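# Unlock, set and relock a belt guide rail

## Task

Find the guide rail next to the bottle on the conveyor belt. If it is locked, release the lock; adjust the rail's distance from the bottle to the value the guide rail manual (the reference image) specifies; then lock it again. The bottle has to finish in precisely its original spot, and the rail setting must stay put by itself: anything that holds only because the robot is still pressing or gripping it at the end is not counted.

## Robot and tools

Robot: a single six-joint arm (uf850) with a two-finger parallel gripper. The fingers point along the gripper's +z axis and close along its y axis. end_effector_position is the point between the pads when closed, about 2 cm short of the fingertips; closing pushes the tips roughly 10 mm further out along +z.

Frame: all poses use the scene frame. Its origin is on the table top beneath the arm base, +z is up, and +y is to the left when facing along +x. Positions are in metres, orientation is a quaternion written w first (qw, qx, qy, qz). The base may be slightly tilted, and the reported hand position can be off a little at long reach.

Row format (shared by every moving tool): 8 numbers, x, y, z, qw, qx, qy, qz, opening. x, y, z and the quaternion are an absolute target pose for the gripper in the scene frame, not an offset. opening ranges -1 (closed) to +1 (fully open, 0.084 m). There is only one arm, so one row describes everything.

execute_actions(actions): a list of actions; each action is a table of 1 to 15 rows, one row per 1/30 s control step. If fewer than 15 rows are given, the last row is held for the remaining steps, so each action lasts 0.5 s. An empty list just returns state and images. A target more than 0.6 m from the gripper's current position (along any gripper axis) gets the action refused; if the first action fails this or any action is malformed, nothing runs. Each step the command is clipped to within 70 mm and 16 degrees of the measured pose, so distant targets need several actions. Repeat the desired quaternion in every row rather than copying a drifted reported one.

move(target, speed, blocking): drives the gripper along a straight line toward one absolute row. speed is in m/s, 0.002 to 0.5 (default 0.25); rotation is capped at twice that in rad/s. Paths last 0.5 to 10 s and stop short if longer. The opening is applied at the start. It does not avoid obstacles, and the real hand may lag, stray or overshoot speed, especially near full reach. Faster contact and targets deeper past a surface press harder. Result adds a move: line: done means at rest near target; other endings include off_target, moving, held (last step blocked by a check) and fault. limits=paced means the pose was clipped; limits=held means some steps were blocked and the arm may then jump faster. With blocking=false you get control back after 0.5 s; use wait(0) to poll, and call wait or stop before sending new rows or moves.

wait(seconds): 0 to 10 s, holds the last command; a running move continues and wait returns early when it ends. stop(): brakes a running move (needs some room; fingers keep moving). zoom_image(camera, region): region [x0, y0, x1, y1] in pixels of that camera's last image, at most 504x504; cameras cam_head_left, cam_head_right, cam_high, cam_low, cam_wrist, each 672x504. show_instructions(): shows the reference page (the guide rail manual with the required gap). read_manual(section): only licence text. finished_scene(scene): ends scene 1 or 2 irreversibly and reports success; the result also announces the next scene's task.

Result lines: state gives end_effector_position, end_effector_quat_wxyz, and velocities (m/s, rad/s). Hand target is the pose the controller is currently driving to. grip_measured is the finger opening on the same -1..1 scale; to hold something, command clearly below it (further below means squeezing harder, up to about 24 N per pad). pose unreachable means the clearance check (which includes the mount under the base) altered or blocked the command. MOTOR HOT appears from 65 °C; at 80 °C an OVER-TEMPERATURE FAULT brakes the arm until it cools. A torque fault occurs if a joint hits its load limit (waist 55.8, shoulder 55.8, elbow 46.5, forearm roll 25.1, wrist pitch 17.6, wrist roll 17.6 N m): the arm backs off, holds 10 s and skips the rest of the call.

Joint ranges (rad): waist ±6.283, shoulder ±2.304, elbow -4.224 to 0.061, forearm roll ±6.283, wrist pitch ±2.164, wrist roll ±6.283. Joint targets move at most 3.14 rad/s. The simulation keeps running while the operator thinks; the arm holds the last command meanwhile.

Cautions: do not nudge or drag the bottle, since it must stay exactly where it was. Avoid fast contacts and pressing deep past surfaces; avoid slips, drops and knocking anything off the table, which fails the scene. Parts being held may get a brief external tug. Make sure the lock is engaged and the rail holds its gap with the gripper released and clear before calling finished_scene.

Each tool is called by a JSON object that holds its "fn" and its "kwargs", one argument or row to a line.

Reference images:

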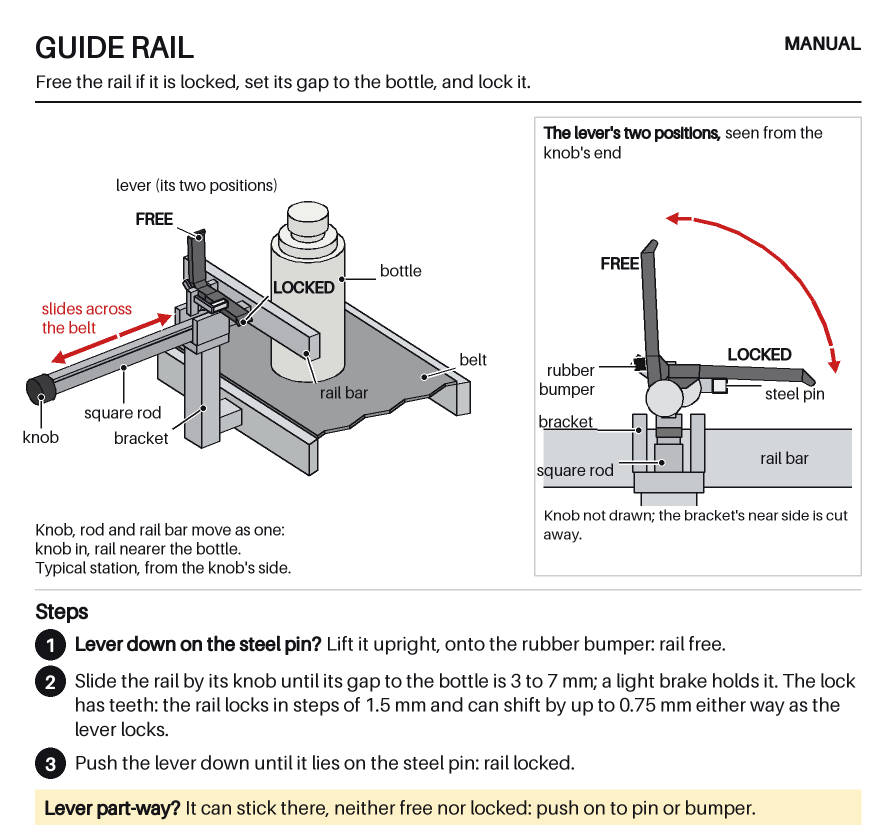

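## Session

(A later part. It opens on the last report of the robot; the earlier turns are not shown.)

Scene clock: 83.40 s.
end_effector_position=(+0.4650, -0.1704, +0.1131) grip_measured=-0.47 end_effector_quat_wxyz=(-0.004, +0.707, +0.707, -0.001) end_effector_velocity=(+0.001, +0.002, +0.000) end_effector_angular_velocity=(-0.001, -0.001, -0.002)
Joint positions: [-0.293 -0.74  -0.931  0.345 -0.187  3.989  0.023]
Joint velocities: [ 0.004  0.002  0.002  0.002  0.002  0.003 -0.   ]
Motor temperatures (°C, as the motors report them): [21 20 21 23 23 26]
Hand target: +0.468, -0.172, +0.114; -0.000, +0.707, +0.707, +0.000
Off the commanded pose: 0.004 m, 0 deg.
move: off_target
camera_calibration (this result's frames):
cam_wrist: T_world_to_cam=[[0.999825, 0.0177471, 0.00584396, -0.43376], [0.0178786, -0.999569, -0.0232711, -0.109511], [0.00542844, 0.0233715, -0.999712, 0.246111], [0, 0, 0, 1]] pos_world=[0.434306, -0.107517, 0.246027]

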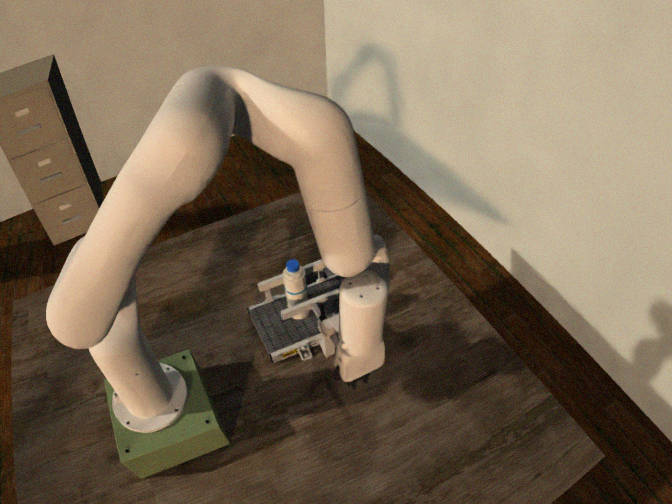

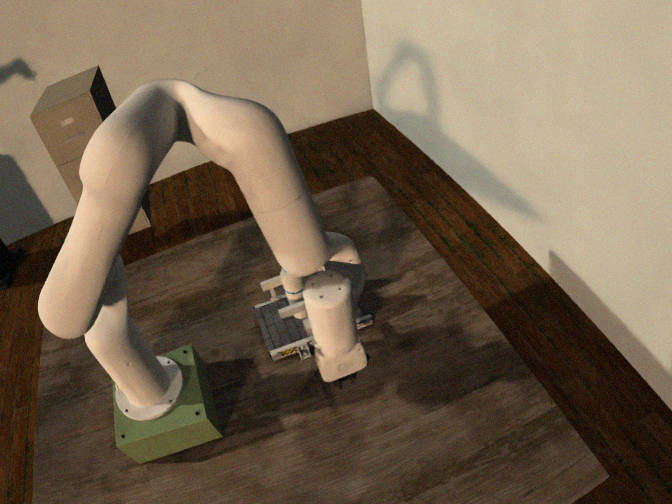

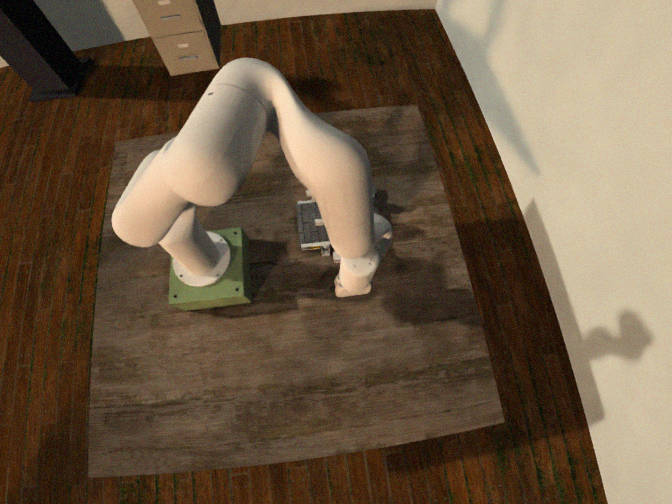

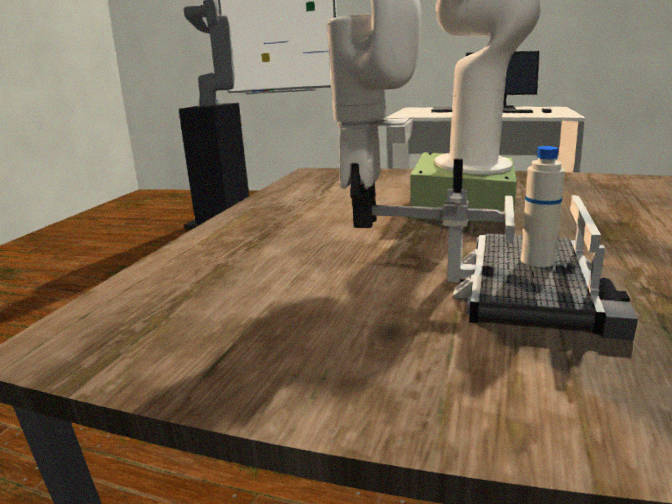

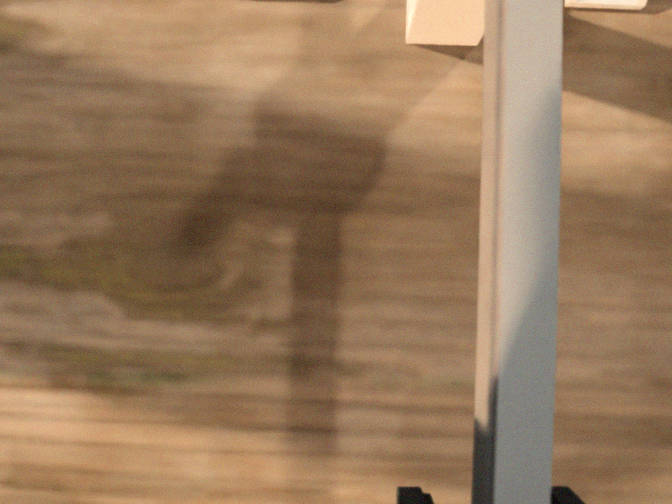

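{"fn": "move", "kwargs": {
  "target": [0.4652,-0.1585,0.113,0,0.707,0.707,0,-0.7],
  "speed": 0.015
}}

{"fn": "zoom_image", "kwargs": {
  "camera": "cam_low",
  "region": [490,180,570,270]
}}

Scene clock: 89.03 s.
end_effector_position=(+0.4649, -0.1585, +0.1129) grip_measured=-0.47 end_effector_quat_wxyz=(-0.000, +0.707, +0.707, -0.000) end_effector_velocity=(-0.001, +0.002, -0.000) end_effector_angular_velocity=(-0.000, -0.000, -0.000)
Joint positions: [-0.269 -0.73  -0.913  0.367 -0.17   3.991  0.023]
Joint velocities: [ 0.004  0.001  0.004  0.006  0.003 -0.002  0.   ]
Motor temperatures (°C, as the motors report them): [21 20 22 23 23 26]
Hand target: +0.465, -0.158, +0.113; -0.000, +0.707, +0.707, +0.000
Off the commanded pose: 0.000 m, 0 deg.
move: done
camera_calibration (this result's frames):
cam_wrist: T_world_to_cam=[[0.999768, 0.0180161, 0.0118455, -0.434526], [0.0182365, -0.999657, -0.0187704, -0.0983228], [0.0115033, 0.0189821, -0.999754, 0.2422], [0, 0, 0, 1]] pos_world=[0.433432, -0.0950581, 0.245442]

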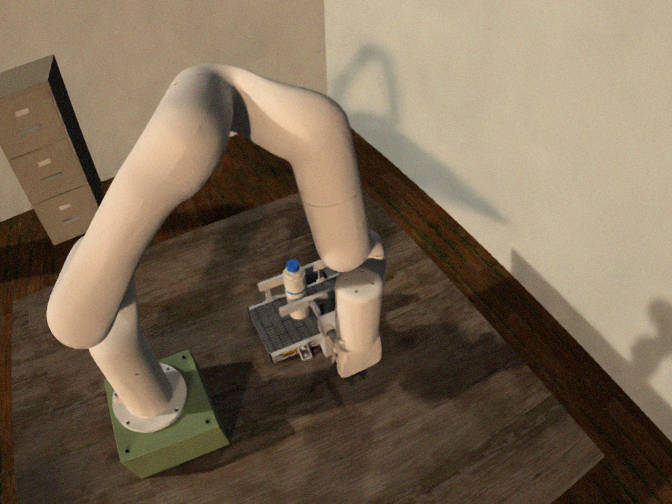

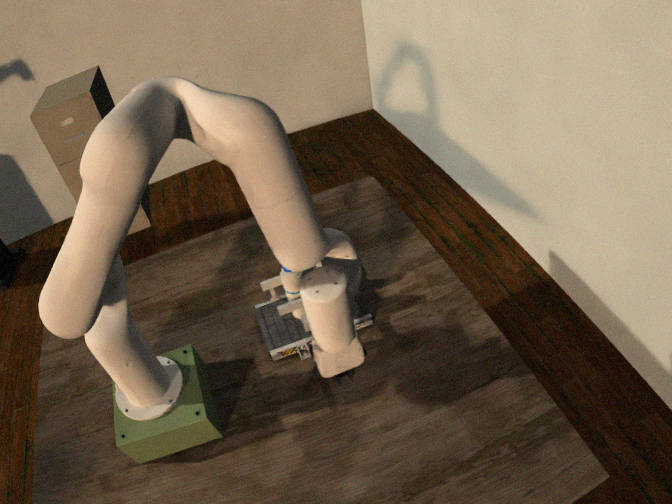

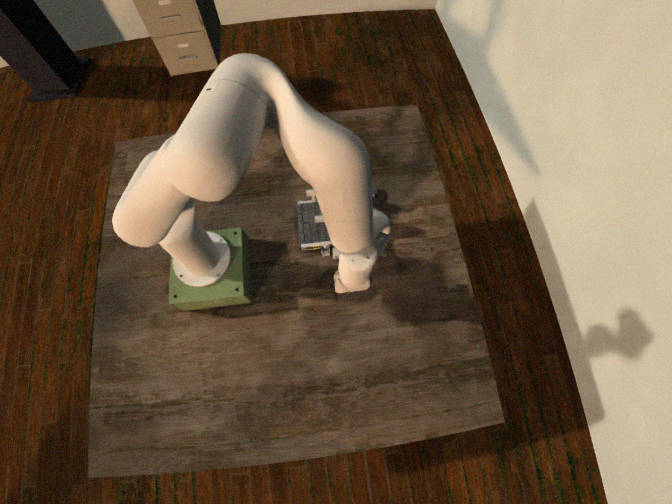

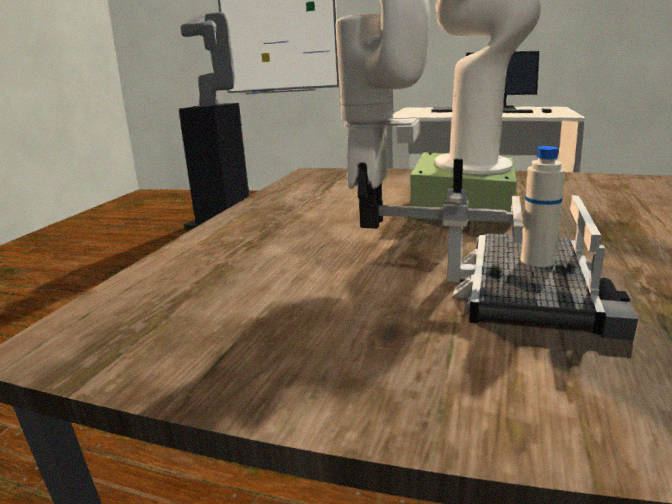

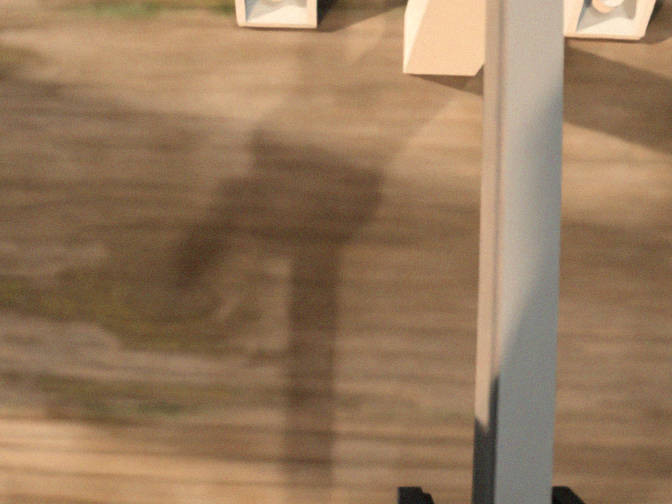

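Region (490, 180, 570, 270) of cam_low's 672x504 image, scaled by 5.600, with more detail than that image has.

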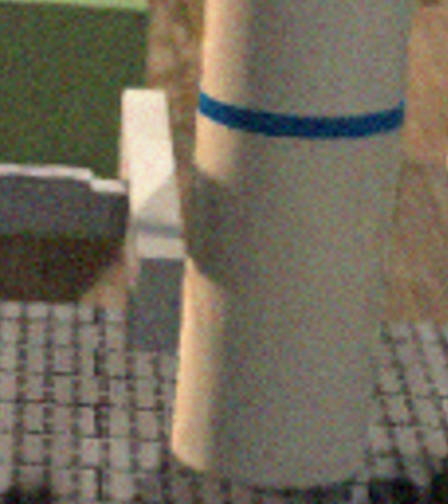

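{"fn": "move", "kwargs": {
  "target": [0.4652,-0.1563,0.113,0,0.707,0.707,0,-0.7],
  "speed": 0.005
}}

{"fn": "execute_actions", "kwargs": {
  "actions": [
    [[0.4652,-0.1563,0.113,0,0.707,0.707,0,0.1]],
    [[0.4652,-0.1563,0.14,0,0.707,0.707,0,0.1],[0.4652,-0.1563,0.14,0,0.707,0.707,0,0.1],[0.4652,-0.1563,0.15,0,0.707,0.707,0,0.1],[0.4652,-0.1563,0.16,0,0.707,0.707,0,0.1],[0.4652,-0.1563,0.17,0,0.707,0.707,0,0.1],[0.4652,-0.1563,0.18,0,0.707,0.707,0,0.1],[0.4652,-0.1563,0.19,0,0.707,0.707,0,0.1],[0.4652,-0.1563,0.20,0,0.707,0.707,0,0.1],[0.4652,-0.1563,0.21,0,0.707,0.707,0,0.1],[0.4652,-0.1563,0.22,0,0.707,0.707,0,0.1],[0.4652,-0.1563,0.23,0,0.707,0.707,0,0.1],[0.4652,-0.1563,0.24,0,0.707,0.707,0,0.1]]
  ]
}}

{"fn": "move", "kwargs": {
  "target": [0.485,0.018,0.27,0,0.707,0.707,0,-1]
}}

{"fn": "zoom_image", "kwargs": {
  "camera": "cam_low",
  "region": [490,180,570,270]
}}

Scene clock: 100.27 s.
end_effector_position=(+0.4650, -0.1563, +0.1129) grip_measured=-0.47 end_effector_quat_wxyz=(-0.000, +0.707, +0.707, -0.000) end_effector_velocity=(-0.000, +0.001, -0.000) end_effector_angular_velocity=(-0.000, +0.000, +0.000)
Joint positions: [-0.265 -0.729 -0.91   0.37  -0.168  3.992  0.023]
Joint velocities: [ 0.002  0.     0.001  0.     0.001  0.001 -0.   ]
Motor temperatures (°C, as the motors report them): [21 20 22 23 23 26]
Hand target: +0.465, -0.156, +0.113; -0.000, +0.707, +0.707, +0.000
Off the commanded pose: 0.000 m, 0 deg.
move: done
camera_calibration (this result's frames):
cam_wrist: T_world_to_cam=[[0.999763, 0.018051, 0.0121625, -0.43464], [0.0182748, -0.999661, -0.0185526, -0.0961162], [0.0118235, 0.0187704, -0.999754, 0.241949], [0, 0, 0, 1]] pos_world=[0.433432, -0.0927795, 0.245393]

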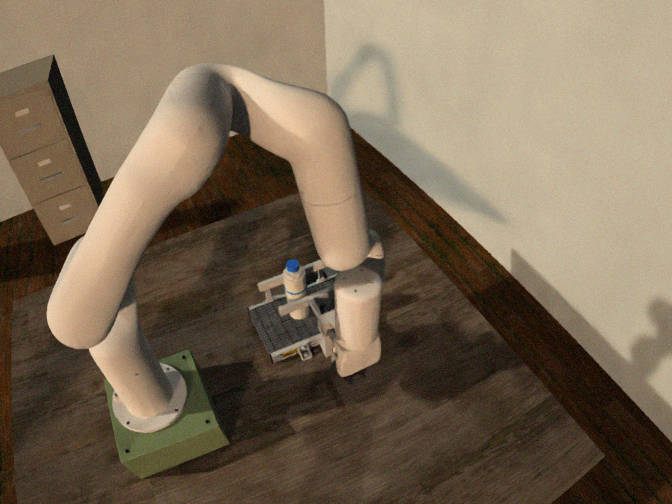

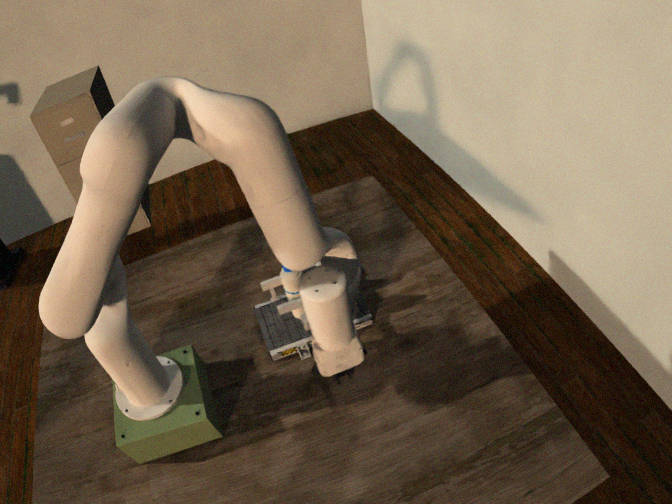

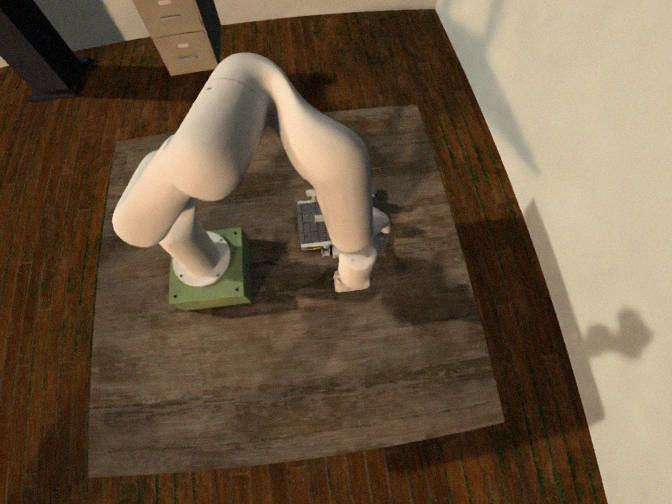

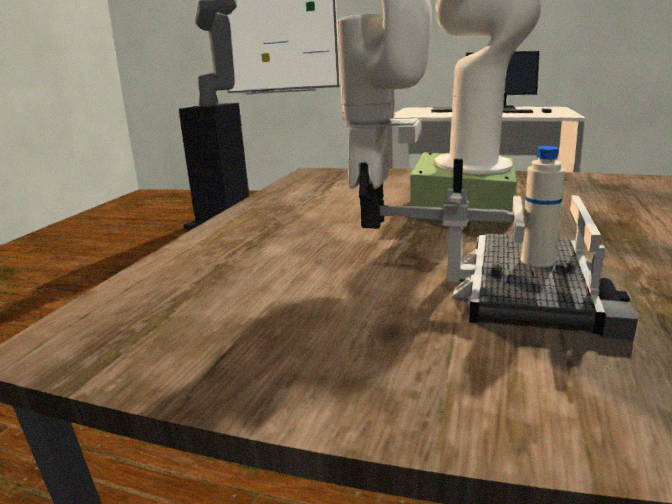

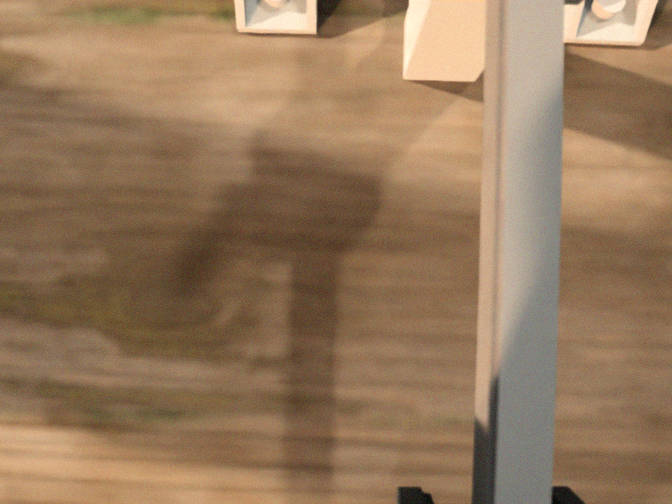

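Scene clock: 101.27 s.
end_effector_position=(+0.4663, -0.1577, +0.2159) grip_measured=+0.09 end_effector_quat_wxyz=(+0.002, +0.707, +0.707, +0.004) end_effector_velocity=(+0.005, -0.000, +0.223) end_effector_angular_velocity=(-0.026, -0.000, -0.000)
Joint positions: [-0.283 -0.497 -0.872  0.195 -0.351  4.156  0.048]
Joint velocities: [-0.012  0.468  0.007 -0.306 -0.44   0.306  0.   ]
Motor temperatures (°C, as the motors report them): [21 20 22 23 23 26]
Hand target: +0.465, -0.157, +0.238; +0.000, +0.707, +0.707, +0.001
Off the commanded pose: 0.024 m, 1 deg.
camera_calibration (this result's frames):
cam_wrist: T_world_to_cam=[[0.999602, 0.0189045, 0.0209447, -0.438896], [0.0193486, -0.999588, -0.0212079, -0.095571], [0.0205351, 0.0216047, -0.999556, 0.341285], [0, 0, 0, 1]] pos_world=[0.433562, -0.0946079, 0.3483]

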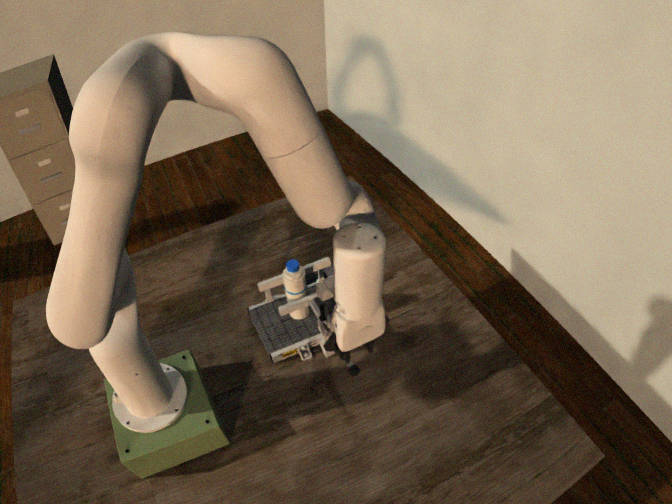

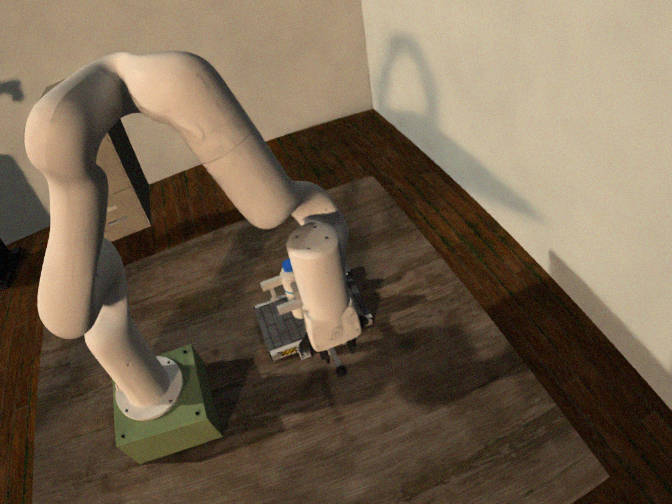

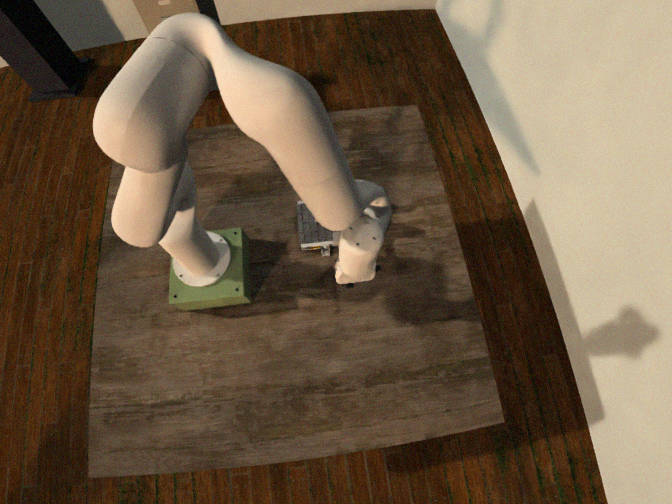

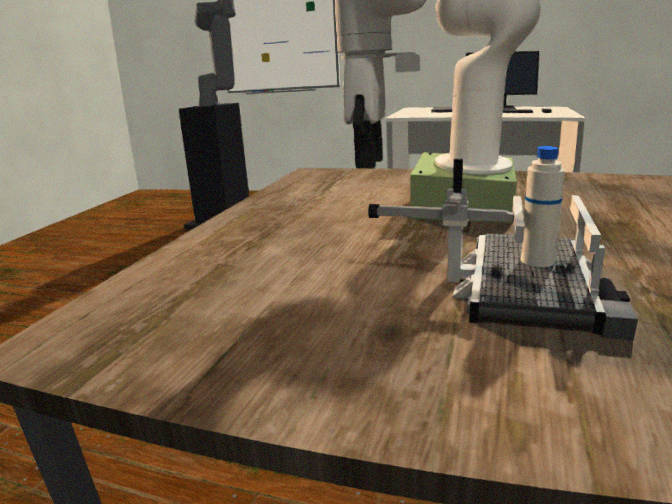

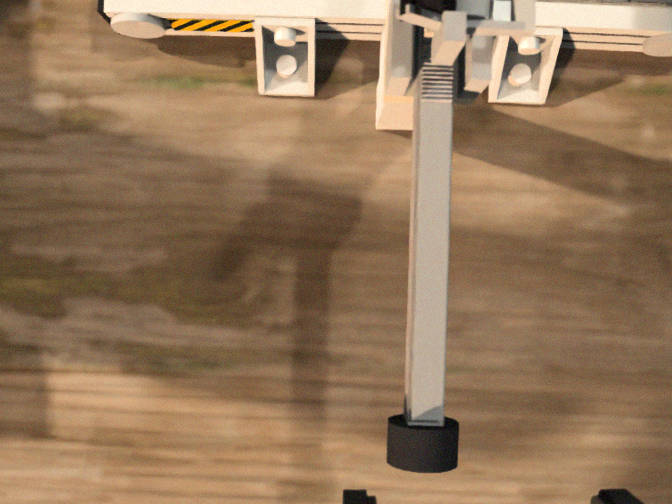

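Scene clock: 102.63 s.
end_effector_position=(+0.4854, +0.0187, +0.2699) grip_measured=-1.00 end_effector_quat_wxyz=(-0.001, +0.707, +0.707, +0.001) end_effector_velocity=(+0.000, +0.002, +0.000) end_effector_angular_velocity=(-0.003, +0.001, -0.000)
Joint positions: [ 0.086 -0.344 -0.842  0.117 -0.457  4.603  0.   ]
Joint velocities: [ 0.006 -0.    -0.002 -0.008 -0.003  0.013  0.   ]
Motor temperatures (°C, as the motors report them): [21 20 22 23 23 26]
Hand target: +0.485, +0.019, +0.270; -0.001, +0.707, +0.707, +0.001
Off the commanded pose: 0.001 m, 0 deg.
move: done
camera_calibration (this result's frames):
cam_wrist: T_world_to_cam=[[0.999753, 0.0179259, 0.0131073, -0.460337], [0.01821, -0.999595, -0.0218857, 0.0822899], [0.0127096, 0.022119, -0.999675, 0.394857], [0, 0, 0, 1]] pos_world=[0.453707, 0.0817746, 0.402564]

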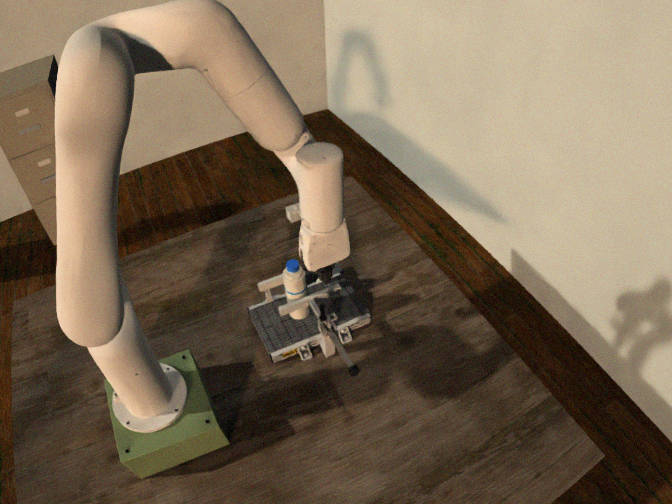

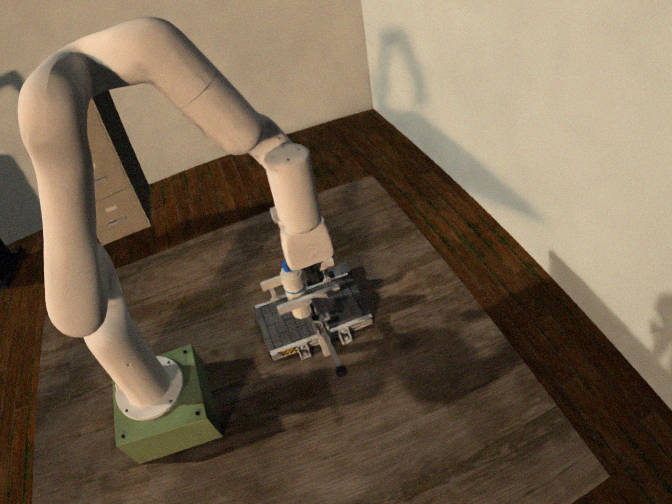

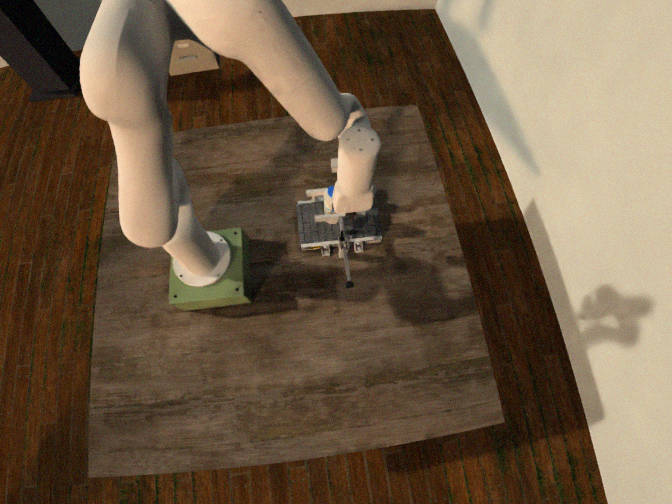

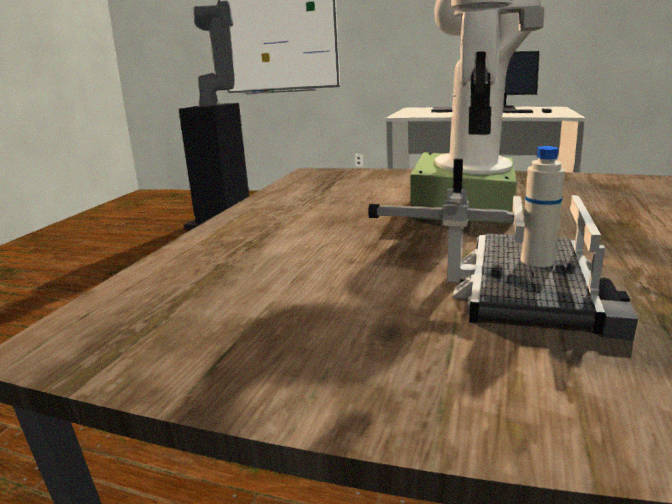

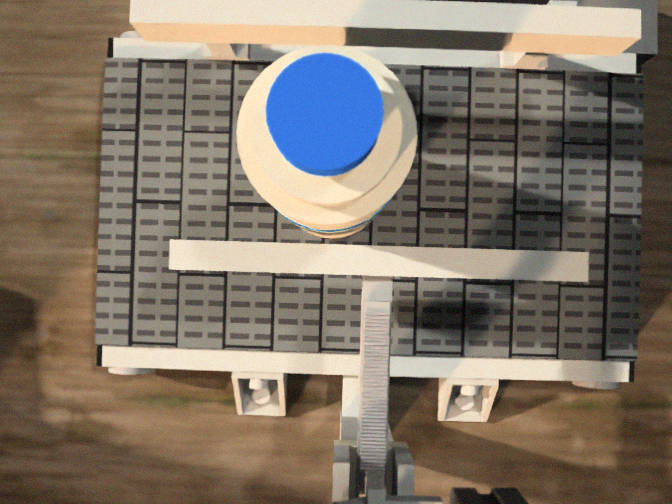

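Region (490, 180, 570, 270) of cam_low's 672x504 image, scaled by 5.600, with more detail than that image has.

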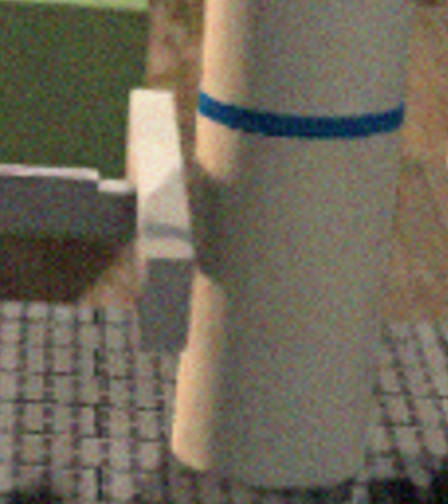

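{"fn": "zoom_image", "kwargs": {
  "camera": "cam_wrist",
  "region": [270,190,400,290]
}}

Region (270, 190, 400, 290) of cam_wrist's 672x504 image, scaled by 3.877, with more detail than that image has; it fills the top 388 rows of this view, and the rest is white.

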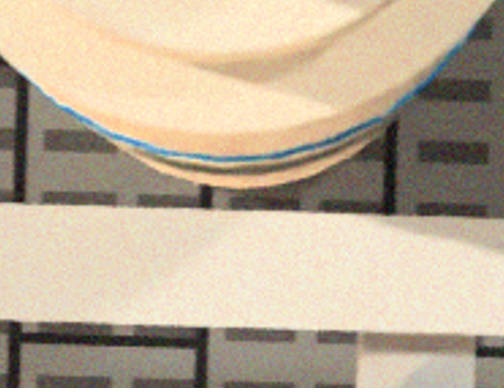

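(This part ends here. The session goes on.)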